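## Task

Using the paler of the two slide boxes, push its inner tray out through the end of the box that faces away from the robot's base, by at least a few centimetres, and leave it sticking out. The rest of the scene must stay roughly as it was. It fails immediately if the gripper grasps the outer case of either box, if either box is shifted or rotated more than slightly, or if any tray ends up about halfway out. The tray must stay out without the robot holding it. Nothing may be put or knocked off the table. Finish by opening the gripper and moving away.

## Robot and tools

Robot: a single six-joint arm with a parallel two-finger gripper. Joints from base outward are waist, shoulder, elbow, wrist pitch, wrist yaw, wrist roll. The fingers extend along the gripper's own +x axis and close along its y axis. The reported end_effector_position is the point midway between the finger pads, 3 to 4 cm short of the fingertips.

Frame: all poses are in the scene frame. Its origin lies on the table surface under the arm's base; +z is up, +x points forward from the base, and +y is to the left when facing along +x. So the box end 'farther from the base' is normally its larger-x end, and pushing a tray out of it means pressing on the tray's near end toward +x. The base may be slightly tilted, and the printed hand position gets less accurate at long reach.

A row is 8 numbers: x, y, z in metres (absolute position), then the orientation quaternion qw, qx, qy, qz with w first (absolute), then the finger opening. Opening runs from -1 to 1: +1 is fully open (0.088 m), empty fingers touch near -0.80, and values below that close no further. Closing fully takes about half a second or more.

Tools:
execute_actions {"actions": [...], "pictures": bool}. The list holds at most one item. An empty list only reports state. {"rows": [[8 numbers], ...], "steps": n} runs up to 15 control steps of 1/30 s, one row per step, repeating the final row if rows run out (steps defaults to 15). {"steps": n} without rows is a pause of up to 300 steps, counted from the previous result, so thinking time eats into it. Each row is an absolute target pose, not an offset. Any target more than 0.6 m from the last reported position along any gripper axis gets the whole call rejected, and nothing moves. Resend the desired quaternion in every row; don't copy a possibly drifted one from the result.
move {"target": [8 numbers], "speed": m/s}. Drives the gripper in a straight line toward one absolute pose. Speed ranges 0.002 to 0.5 (default 0.25); rotation is capped at twice that value in rad/s. Path duration is 0.5 to 10 s; longer paths stop early. It does not avoid obstacles, the hand can lag, wander or overshoot the speed (worst with a stretched arm), and faster or deeper-past-contact targets press harder. The opening is applied at the start. Its result adds a 'move:' line: done means settled near target; other endings include off_target, moving, held, fault. limits=paced means the sent pose was clipped; limits=held means a check blocked some steps, after which the arm may surge.
wait {"seconds": 0-10}: lets time pass with no new command.
zoom_image {"camera": name, "region": [x0, y0, x1, y1]}: enlarges part of the latest image from cam_head_left, cam_head_right, cam_high, cam_low or cam_wrist (each 504x504, origin top-left, region at most 504x504).
Replying without any tool call also ends things.

Control behaviour: every step the commanded pose is clamped to within 70 mm and 16 degrees of the measured pose, then solved by damped inverse kinematics, favouring position over orientation. After an action ends, the arm only continues to the last clamped pose, so long moves need follow-up calls. Friction can leave the hand short or tilted, and tiny moves may not happen; check pose and re-level after moves. The simulation keeps running while you think.

Result lines: the state line gives pose and linear/angular velocity. Joint positions and Joint velocities list the six joints (rad, rad/s) plus the finger-pad gap (m). Ranges: waist -3.054 to 3.054, shoulder 0 to 3.142, elbow 0 to 2.356, wrist pitch and yaw -1.571 to 1.571, wrist roll -3.142 to 3.142. grip_measured is the finger opening on the command scale, possibly off by about 1 mm. 'pose unreachable' means the clearance check (which treats the mount as arm) altered or blocked the command; HELD flags affected steps. 'Hand target' is the pose the controller is currently heading to. Joint torques are raw drive outputs with offsets and noise, not clean contact forces.

Faults: contact torque reaching a joint's limit (waist 17.2, shoulder 21.3, elbow 21.3, wrist pitch 5.61, wrist yaw 5.59, wrist roll 5.24 N m) stops the arm for 10 s and drops the rest of the call. Sustained loads heat motors: MOTOR HOT appears from 50 °C, and at 95 °C an OVER-TEMPERATURE FAULT holds the arm; without cooling it may lose power and go limp.

What to avoid: never close the fingers on a box's outer case; push only the inner tray, ideally with closed fingertips at slow speed, and don't shove the box itself. Stop well before the tray is half out. Avoid fast contacts, hard presses, drops and knocking anything off the table. When done, open, lift and retract before calling finished_scene.

Each tool is called after "Emit:" as name(argument=value, ...), one argument or row to a line, values as JSON.

## Session

Emit:
execute_actions(
  actions=[],
)

Scene clock: 0.00 s of 3750.00 s.
end_effector_position=(+0.1480, -0.2899, +0.2499) grip_measured=+0.830 end_effector_quat_wxyz=(+0.770, -0.512, +0.375, -0.064) end_effector_velocity=(+0.001, +0.003, +0.000) end_effector_angular_velocity=(-0.004, -0.001, +0.025)
Joint positions: [-1.782  1.445  0.499  0.36  -1.177 -1.578  0.08 ]
Joint velocities: [-0.002 -0.002 -0.002 -0.007 -0.022 -0.022 -0.   ]
Joint torques (N m, as the arm reports them, + toward a larger angle): no reading
Heat: hottest wrist roll 28 °C (+0.0 °C/min).
Hand target: +0.148, -0.290, +0.250; +0.770, -0.513, +0.375, -0.064

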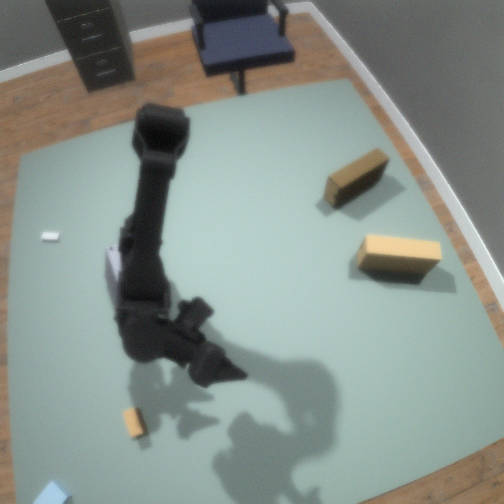

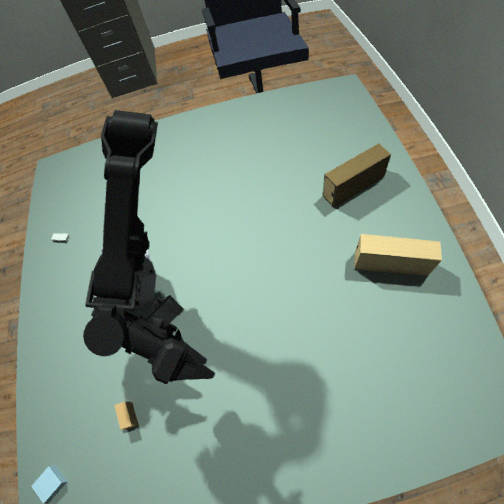

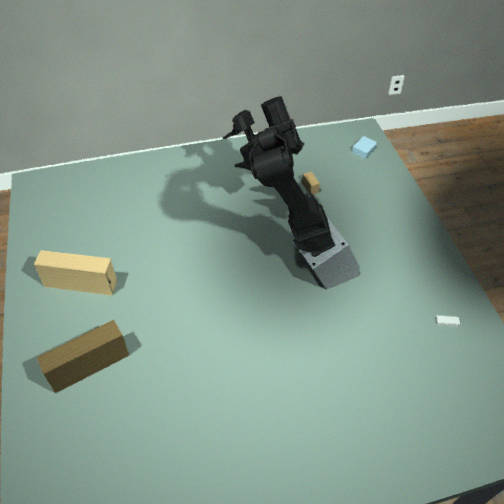

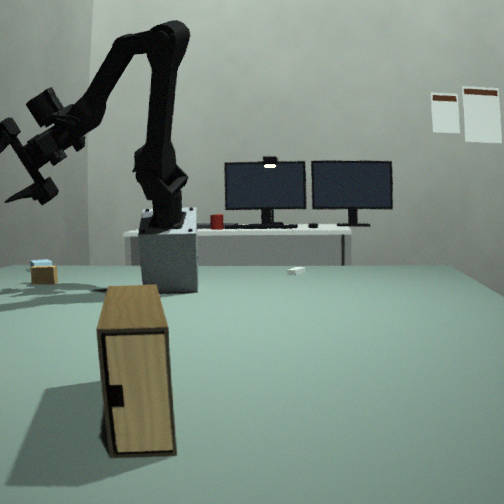

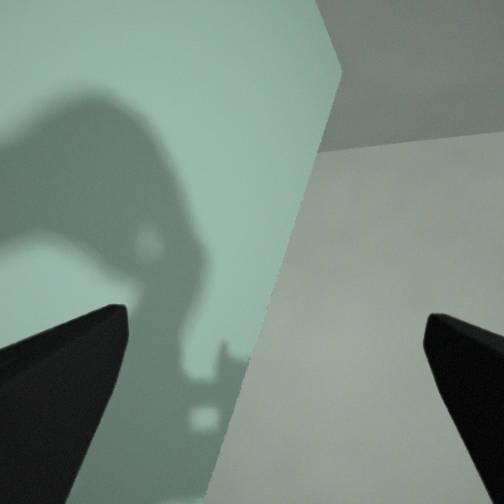

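Emit:
move(
  target=[0.27,0.0,0.27,0.94,0,0.34,0,-1],
)

Scene clock: 7.63 s of 3750.00 s.
end_effector_position=(+0.2699, +0.0003, +0.2724) grip_measured=-0.803 end_effector_quat_wxyz=(+0.940, -0.004, +0.341, +0.002) end_effector_velocity=(-0.003, -0.001, -0.004) end_effector_angular_velocity=(-0.008, +0.020, -0.020)
Joint positions: [-0.501  0.255  0.5   -0.544 -0.462 -0.055  0.   ]
Joint velocities: [ 0.032 -0.007 -0.002 -0.022  0.051  0.007  0.   ]
Joint torques (N m, as the arm reports them, + toward a larger angle): [ 0.4  -0.83  5.97  1.54  0.18  0.19]
Heat: hottest wrist roll 28 °C (+0.0 °C/min).
Hand target: +0.269, -0.000, +0.270; +0.940, -0.002, +0.342, -0.000
Off the commanded pose: 0.002 m, 0 deg.
After step 90, 1.80 s passed at rest.
move: done

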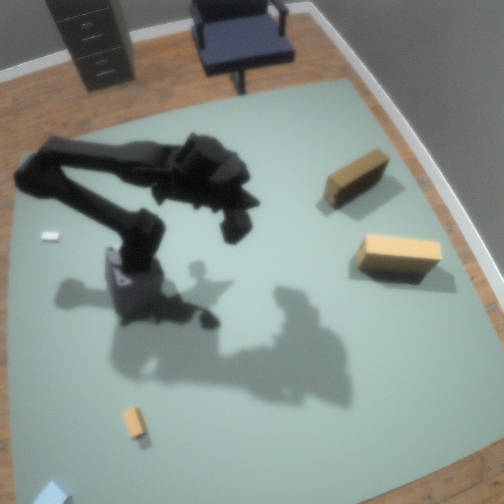

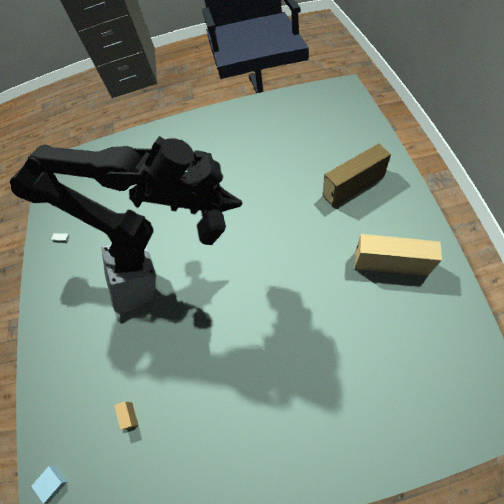

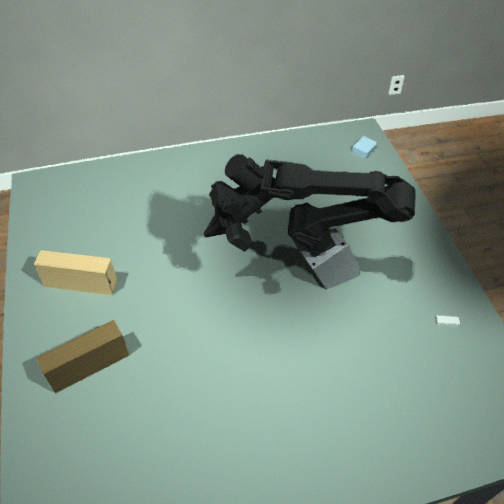

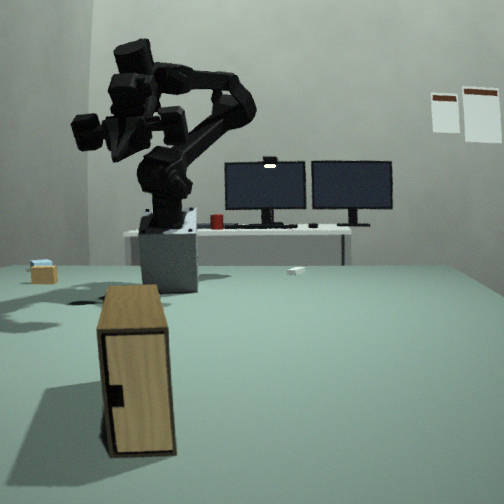

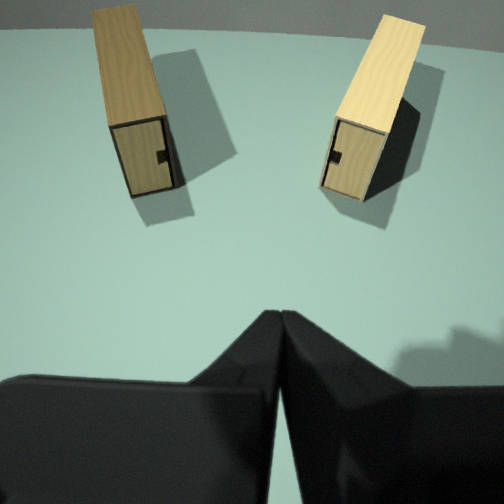

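Emit:
move(
  target=[0.33,-0.04,0.09,0.975,0.024,0.172,-0.137,-1],
)

Scene clock: 12.00 s of 3750.00 s.
end_effector_position=(+0.3301, -0.0397, +0.0918) grip_measured=-0.803 end_effector_quat_wxyz=(+0.957, +0.030, +0.246, -0.151) end_effector_velocity=(-0.000, +0.001, -0.002) end_effector_angular_velocity=(+0.005, +0.000, -0.003)
Joint positions: [-0.088  1.79   0.111  1.561  0.226  0.221  0.   ]
Joint velocities: [0.007 0.012 0.002 0.007 0.007 0.007 0.   ]
Joint torques (N m, as the arm reports them, + toward a larger angle): [-0.35 -3.85  0.54  1.7   0.39  0.12]
Heat: hottest wrist roll 28 °C (+0.0 °C/min).
Hand target: +0.330, -0.040, +0.091; +0.957, +0.031, +0.246, -0.152
Off the commanded pose: 0.002 m, 9 deg.
joint sent to its limit — the command would take joint 4 (wrist pitch) past its upper limit, so that joint was sent only as far as its limit.
move: off_target; limits=paced

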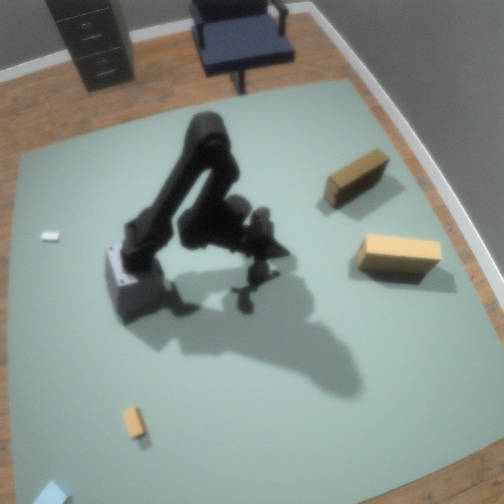

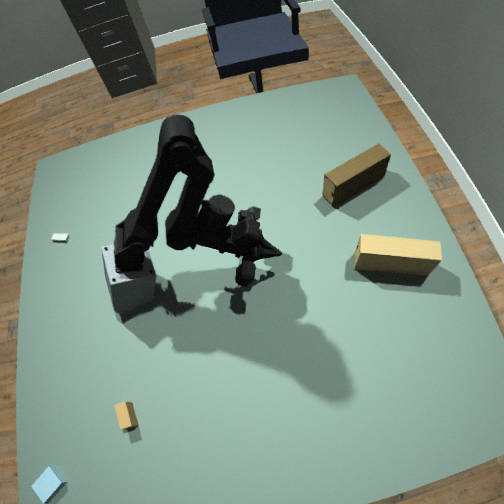

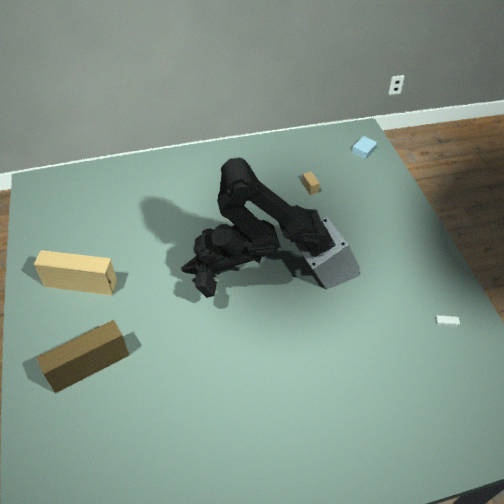

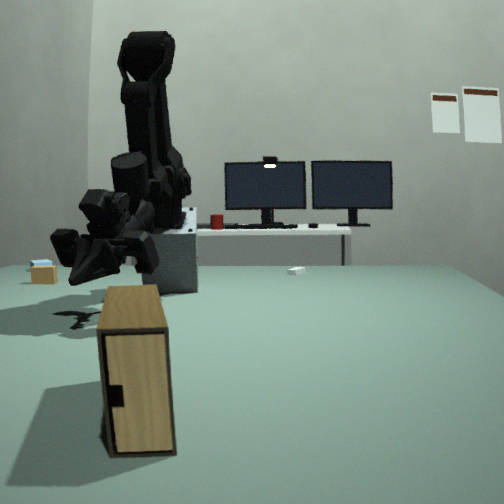

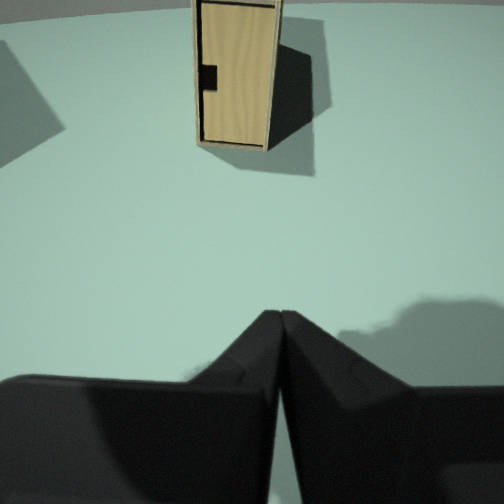

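Emit:
move(
  target=[0.43,-0.052,0.075,0.975,0.024,0.172,-0.137,-1],
)

Scene clock: 18.80 s of 3750.00 s.
end_effector_position=(+0.4302, -0.0508, +0.0781) grip_measured=-0.803 end_effector_quat_wxyz=(+0.976, +0.027, +0.168, -0.138) end_effector_velocity=(+0.000, +0.002, -0.002) end_effector_angular_velocity=(+0.011, +0.006, +0.006)
Joint positions: [-0.122  1.999  0.499  1.549  0.192  0.194  0.   ]
Joint velocities: [ 0.002  0.002  0.002 -0.007 -0.007  0.007  0.   ]
Joint torques (N m, as the arm reports them, + toward a larger angle): [-1.38 -5.69  1.63  1.45 -0.07 -0.05]
Heat: hottest wrist pitch 28 °C (+0.0 °C/min).
Hand target: +0.430, -0.052, +0.075; +0.975, +0.025, +0.172, -0.137
Off the commanded pose: 0.003 m, 1 deg.
After step 90, 2.90 s passed at rest.
move: done

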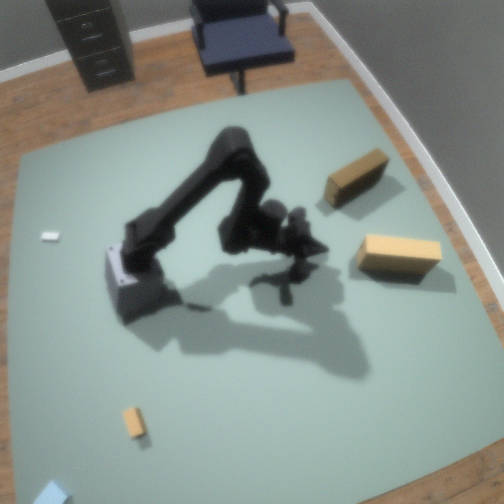

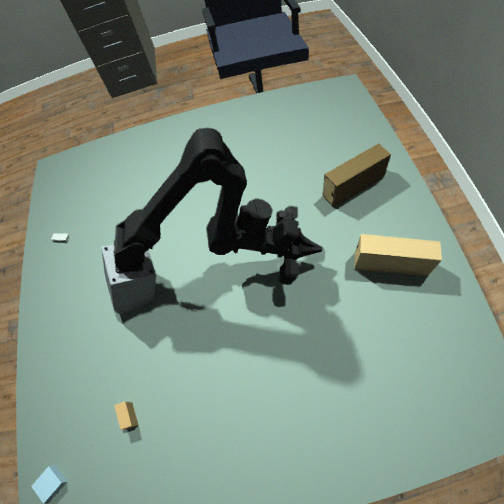

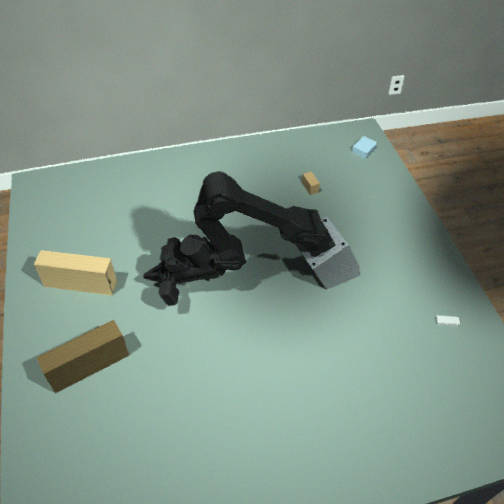

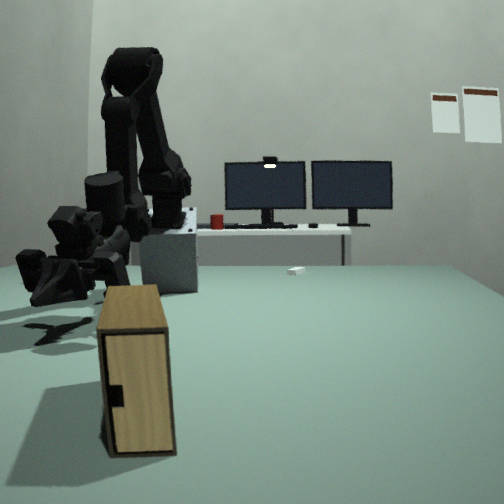

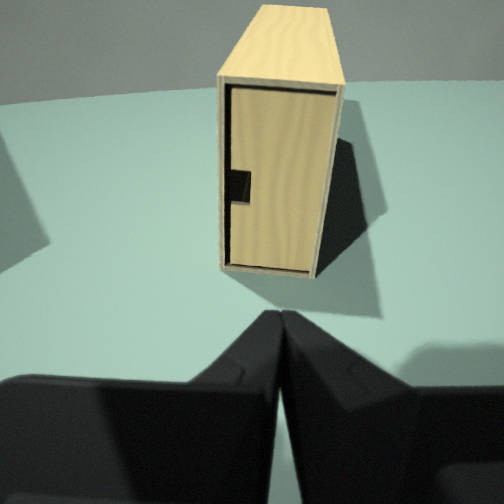

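Emit:
move(
  target=[0.478,-0.067,0.07,0.975,0.024,0.172,-0.137,-1],
)

Scene clock: 21.07 s of 3750.00 s.
end_effector_position=(+0.4781, -0.0659, +0.0737) grip_measured=-0.803 end_effector_quat_wxyz=(+0.976, +0.026, +0.168, -0.138) end_effector_velocity=(+0.002, -0.002, +0.002) end_effector_angular_velocity=(-0.024, +0.002, -0.001)
Joint positions: [-0.162  2.024  0.7    1.374  0.153  0.194  0.   ]
Joint velocities: [-0.002 -0.002  0.007 -0.007  0.007 -0.022  0.   ]
Joint torques (N m, as the arm reports them, + toward a larger angle): [-1.63 -6.76  2.86  1.47 -0.04 -0.05]
Heat: hottest wrist pitch 28 °C (+0.0 °C/min).
Hand target: +0.478, -0.067, +0.070; +0.975, +0.024, +0.172, -0.137
Off the commanded pose: 0.004 m, 1 deg.
move: done

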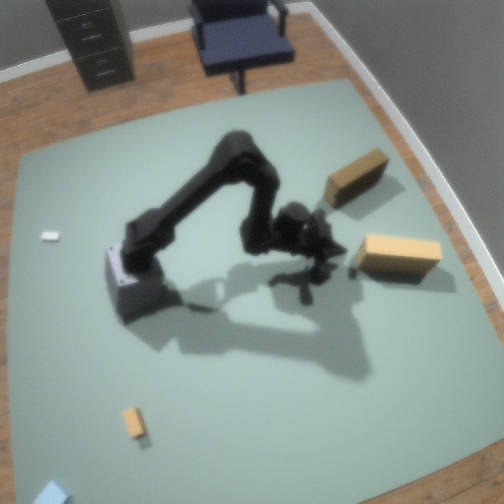

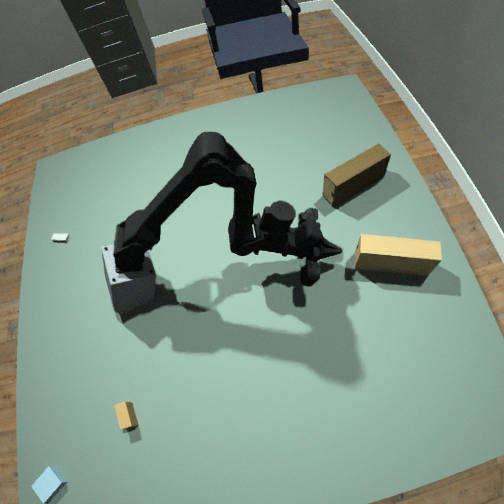

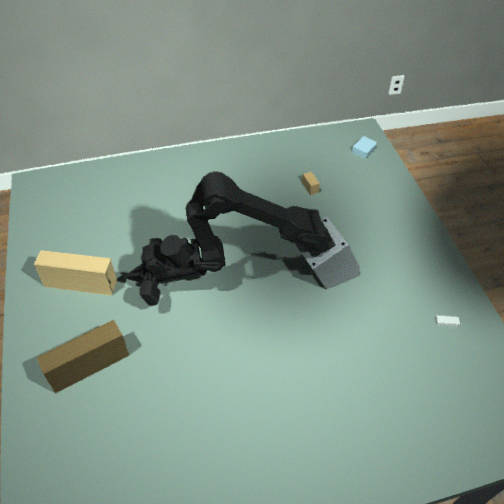

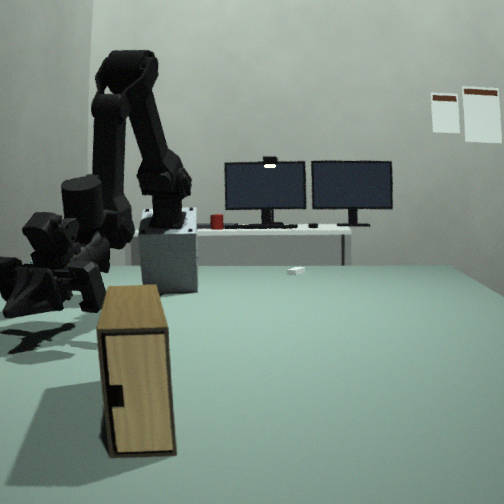

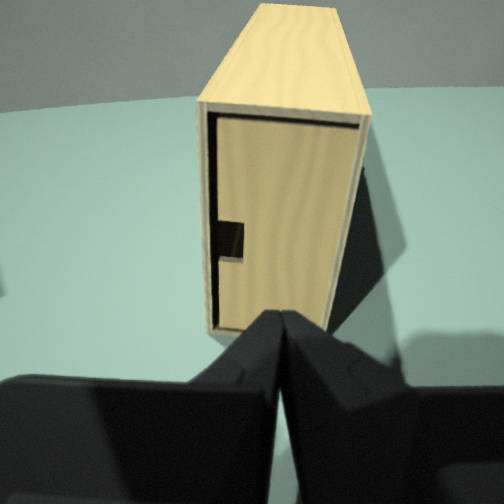

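Emit:
move(
  target=[0.512,-0.077,0.07,0.975,0.024,0.172,-0.137,-1],
  speed=0.05,
)

Scene clock: 23.93 s of 3750.00 s.
end_effector_position=(+0.5121, -0.0757, +0.0743) grip_measured=-0.803 end_effector_quat_wxyz=(+0.976, +0.025, +0.168, -0.138) end_effector_velocity=(-0.001, -0.003, -0.002) end_effector_angular_velocity=(-0.023, +0.012, -0.003)
Joint positions: [-0.183  2.046  0.846  1.251  0.132  0.194  0.   ]
Joint velocities: [-0.002  0.002  0.002 -0.007  0.007 -0.022  0.   ]
Joint torques (N m, as the arm reports them, + toward a larger angle): [-1.7  -7.51  3.6   1.47 -0.01 -0.01]
Heat: hottest wrist pitch 28 °C (+0.0 °C/min).
Hand target: +0.512, -0.077, +0.070; +0.975, +0.024, +0.172, -0.137
Off the commanded pose: 0.005 m, 1 deg.
move: done

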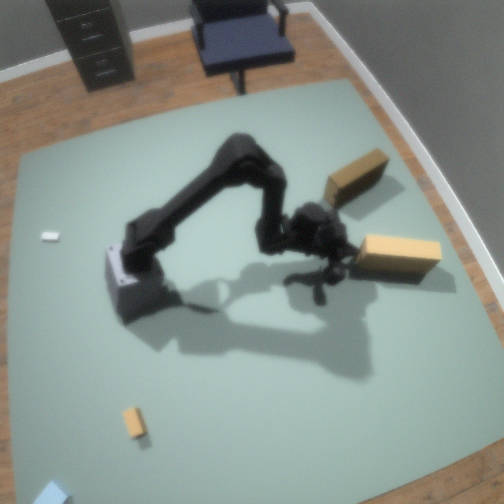

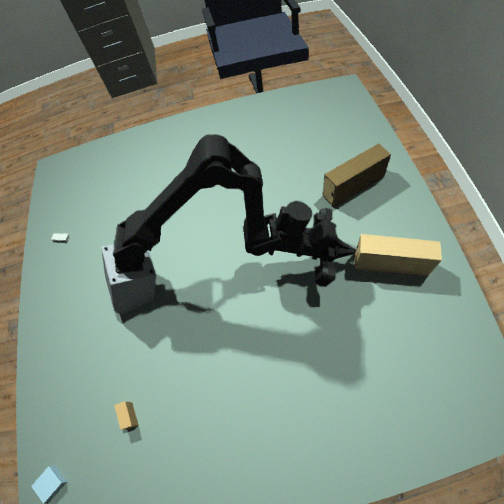

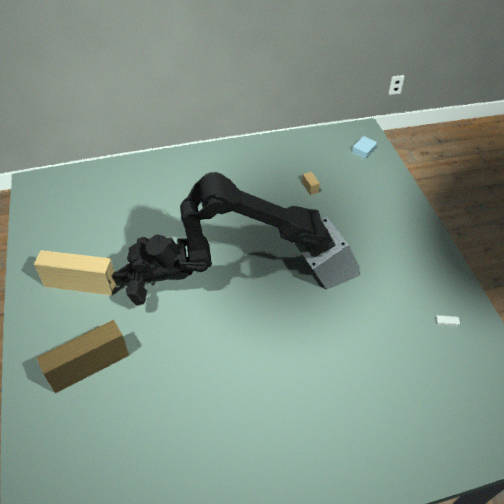

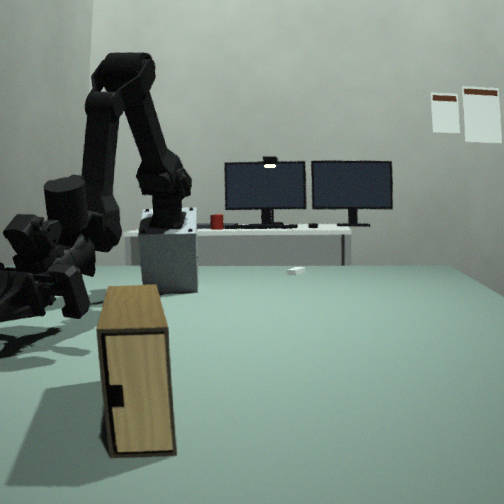

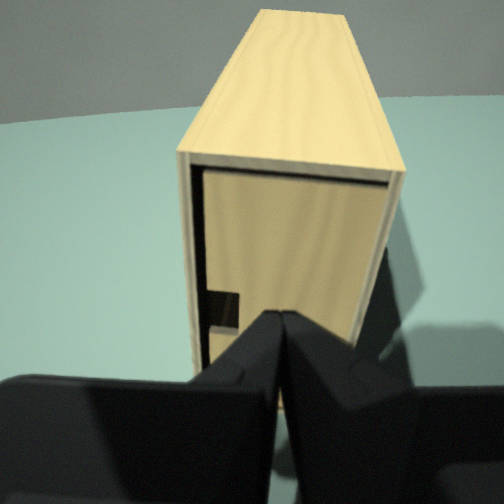

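Emit:
move(
  target=[0.536,-0.084,0.07,0.975,0.024,0.172,-0.137,-1],
  speed=0.03,
)

Scene clock: 27.00 s of 3750.00 s.
end_effector_position=(+0.5363, -0.0828, +0.0753) grip_measured=-0.803 end_effector_quat_wxyz=(+0.976, +0.024, +0.167, -0.138) end_effector_velocity=(-0.000, +0.001, -0.006) end_effector_angular_velocity=(-0.011, +0.029, +0.022)
Joint positions: [-0.196  2.071  0.955  1.168  0.12   0.194  0.   ]
Joint velocities: [-0.002  0.007  0.007 -0.022 -0.022 -0.022  0.   ]
Joint torques (N m, as the arm reports them, + toward a larger angle): [-1.85 -7.89  4.02  1.44 -0.06 -0.01]
Heat: hottest wrist pitch 28 °C (+0.0 °C/min).
Hand target: +0.536, -0.084, +0.070; +0.975, +0.024, +0.172, -0.137
Off the commanded pose: 0.005 m, 1 deg.
move: done

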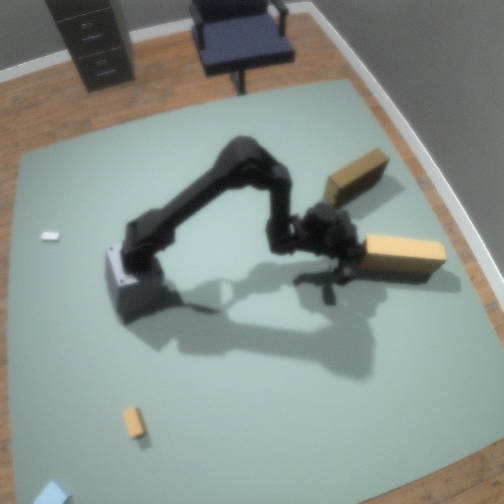

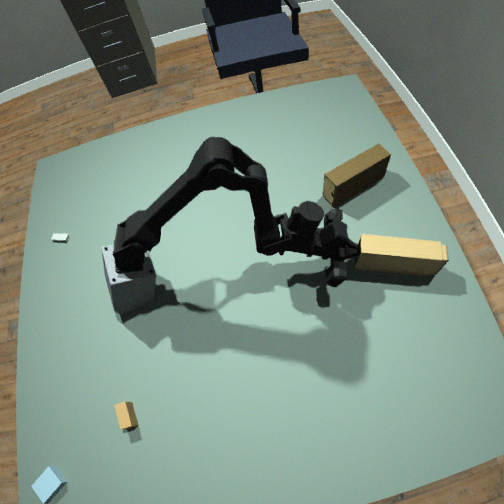

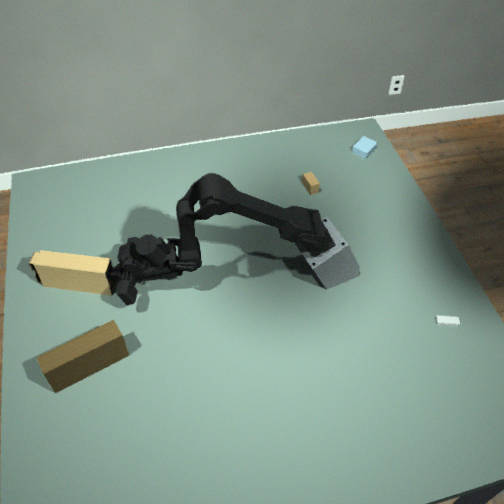

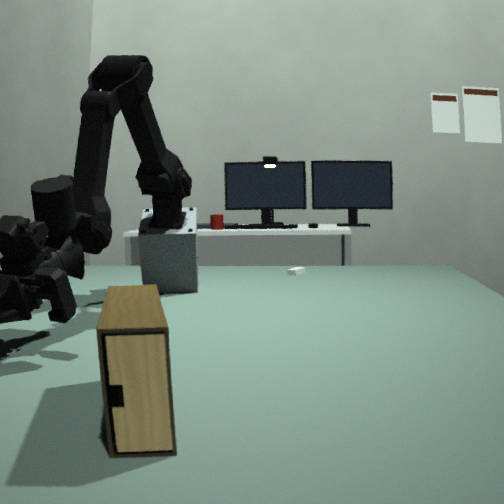

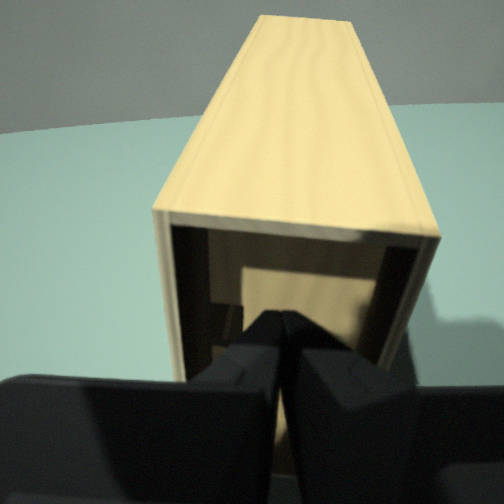

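Emit:
move(
  target=[0.556,-0.090,0.07,0.975,0.024,0.172,-0.137,-1],
  speed=0.03,
)

Scene clock: 30.63 s of 3750.00 s.
end_effector_position=(+0.5561, -0.0886, +0.0752) grip_measured=-0.803 end_effector_quat_wxyz=(+0.976, +0.024, +0.167, -0.138) end_effector_velocity=(+0.001, +0.004, -0.004) end_effector_angular_velocity=(+0.003, +0.011, +0.024)
Joint positions: [-0.206  2.098  1.049  1.099  0.11   0.194  0.   ]
Joint velocities: [ 0.002  0.007  0.007 -0.007 -0.022 -0.007  0.   ]
Joint torques (N m, as the arm reports them, + toward a larger angle): [-2.06 -8.41  4.37  1.48 -0.03  0.03]
Heat: hottest wrist pitch 29 °C (+2.0 °C/min).
Hand target: +0.556, -0.090, +0.070; +0.975, +0.024, +0.172, -0.137
Off the commanded pose: 0.005 m, 1 deg.
move: done

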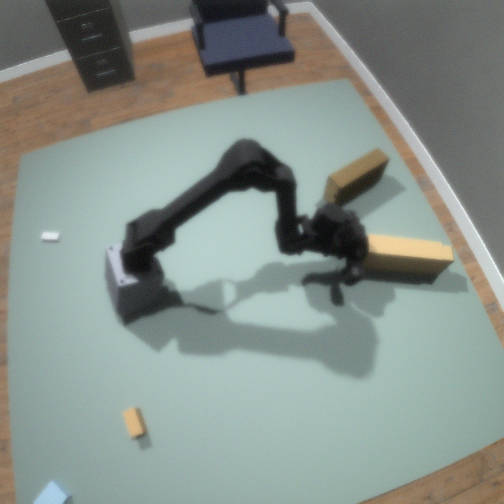

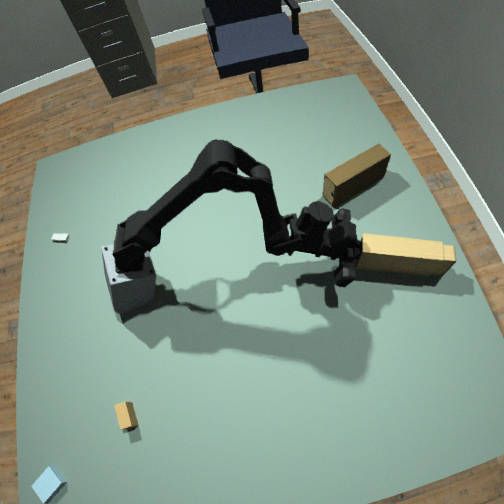

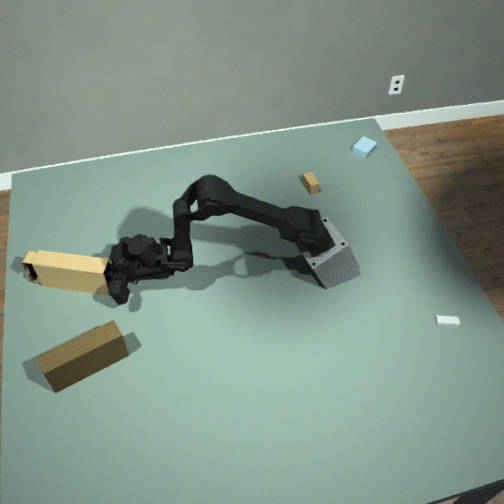

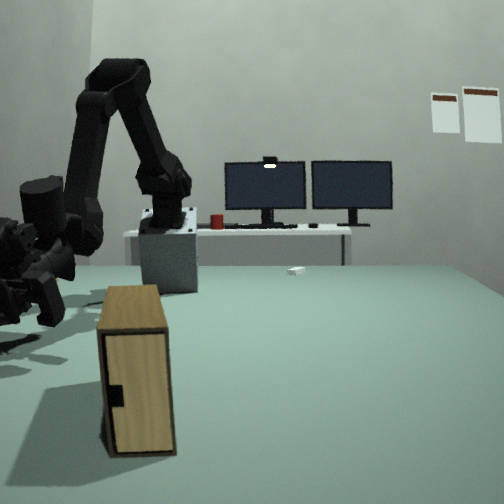

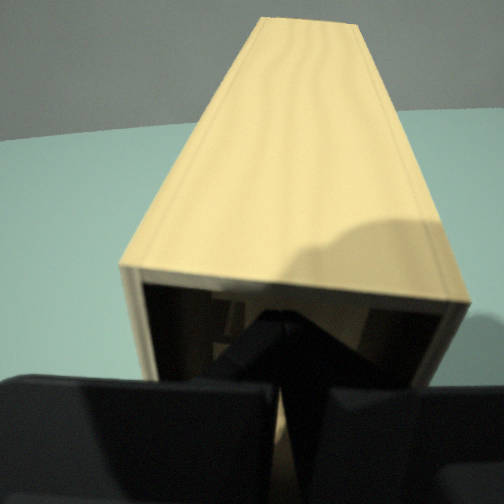

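Emit:
move(
  target=[0.44,-0.056,0.08,0.975,0.024,0.172,-0.137,-1],
)

Emit:
zoom_image(
  camera="cam_head_right",
  region=[330,210,490,310],
)

Scene clock: 33.63 s of 3750.00 s.
end_effector_position=(+0.4398, -0.0572, +0.0769) grip_measured=-0.803 end_effector_quat_wxyz=(+0.975, +0.025, +0.176, -0.137) end_effector_velocity=(-0.004, -0.000, -0.003) end_effector_angular_velocity=(-0.004, +0.019, +0.005)
Joint positions: [-0.145  1.989  0.54   1.484  0.166  0.193  0.   ]
Joint velocities: [-0.002 -0.002 -0.012 -0.007 -0.007 -0.007  0.   ]
Joint torques (N m, as the arm reports them, + toward a larger angle): [-0.84 -8.21  0.96  1.81  0.4  -0.07]
Heat: hottest wrist pitch 29 °C (+1.8 °C/min).
Hand target: +0.440, -0.056, +0.080; +0.975, +0.024, +0.172, -0.137
Off the commanded pose: 0.003 m, 0 deg.
move: done

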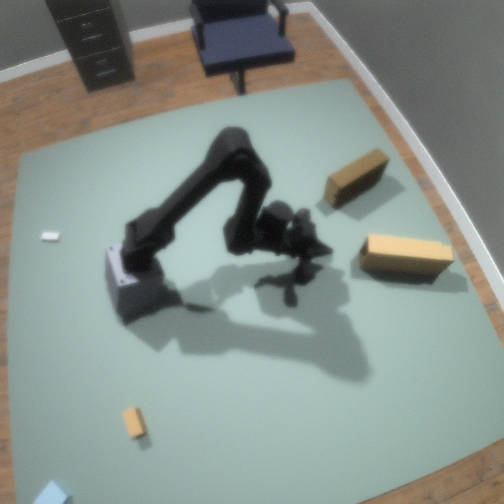

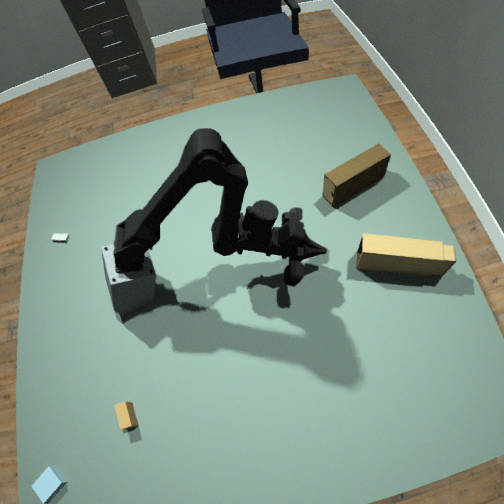

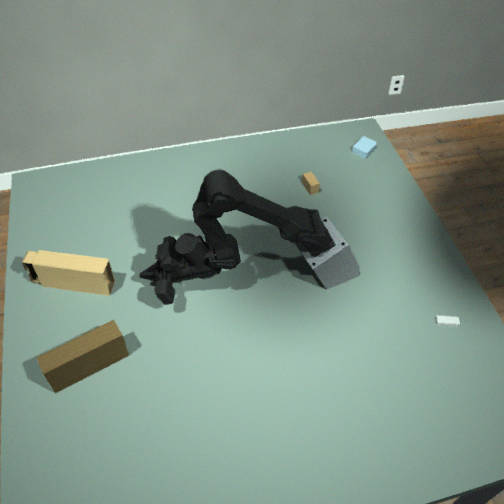

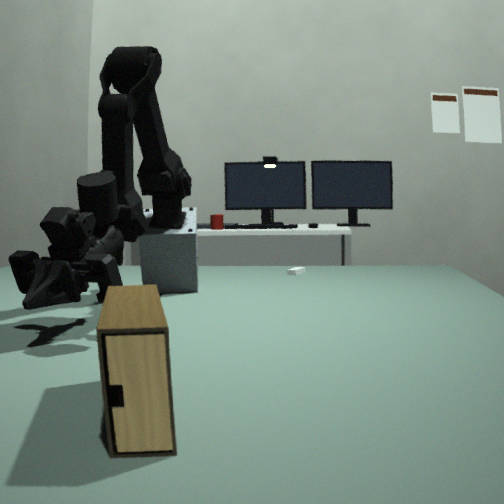

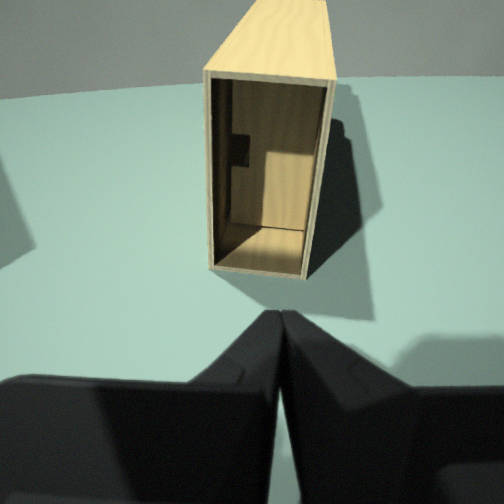

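Region (330, 210, 490, 310) of cam_head_right's 504x504 image, scaled by 3.150, with more detail than that image has; it fills the top 315 rows of this view, and the rest is white.

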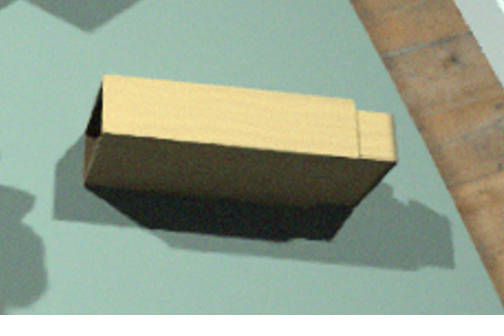

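Emit:
finished_scene(
  scene=1,
)

The scene is finished: the task was done.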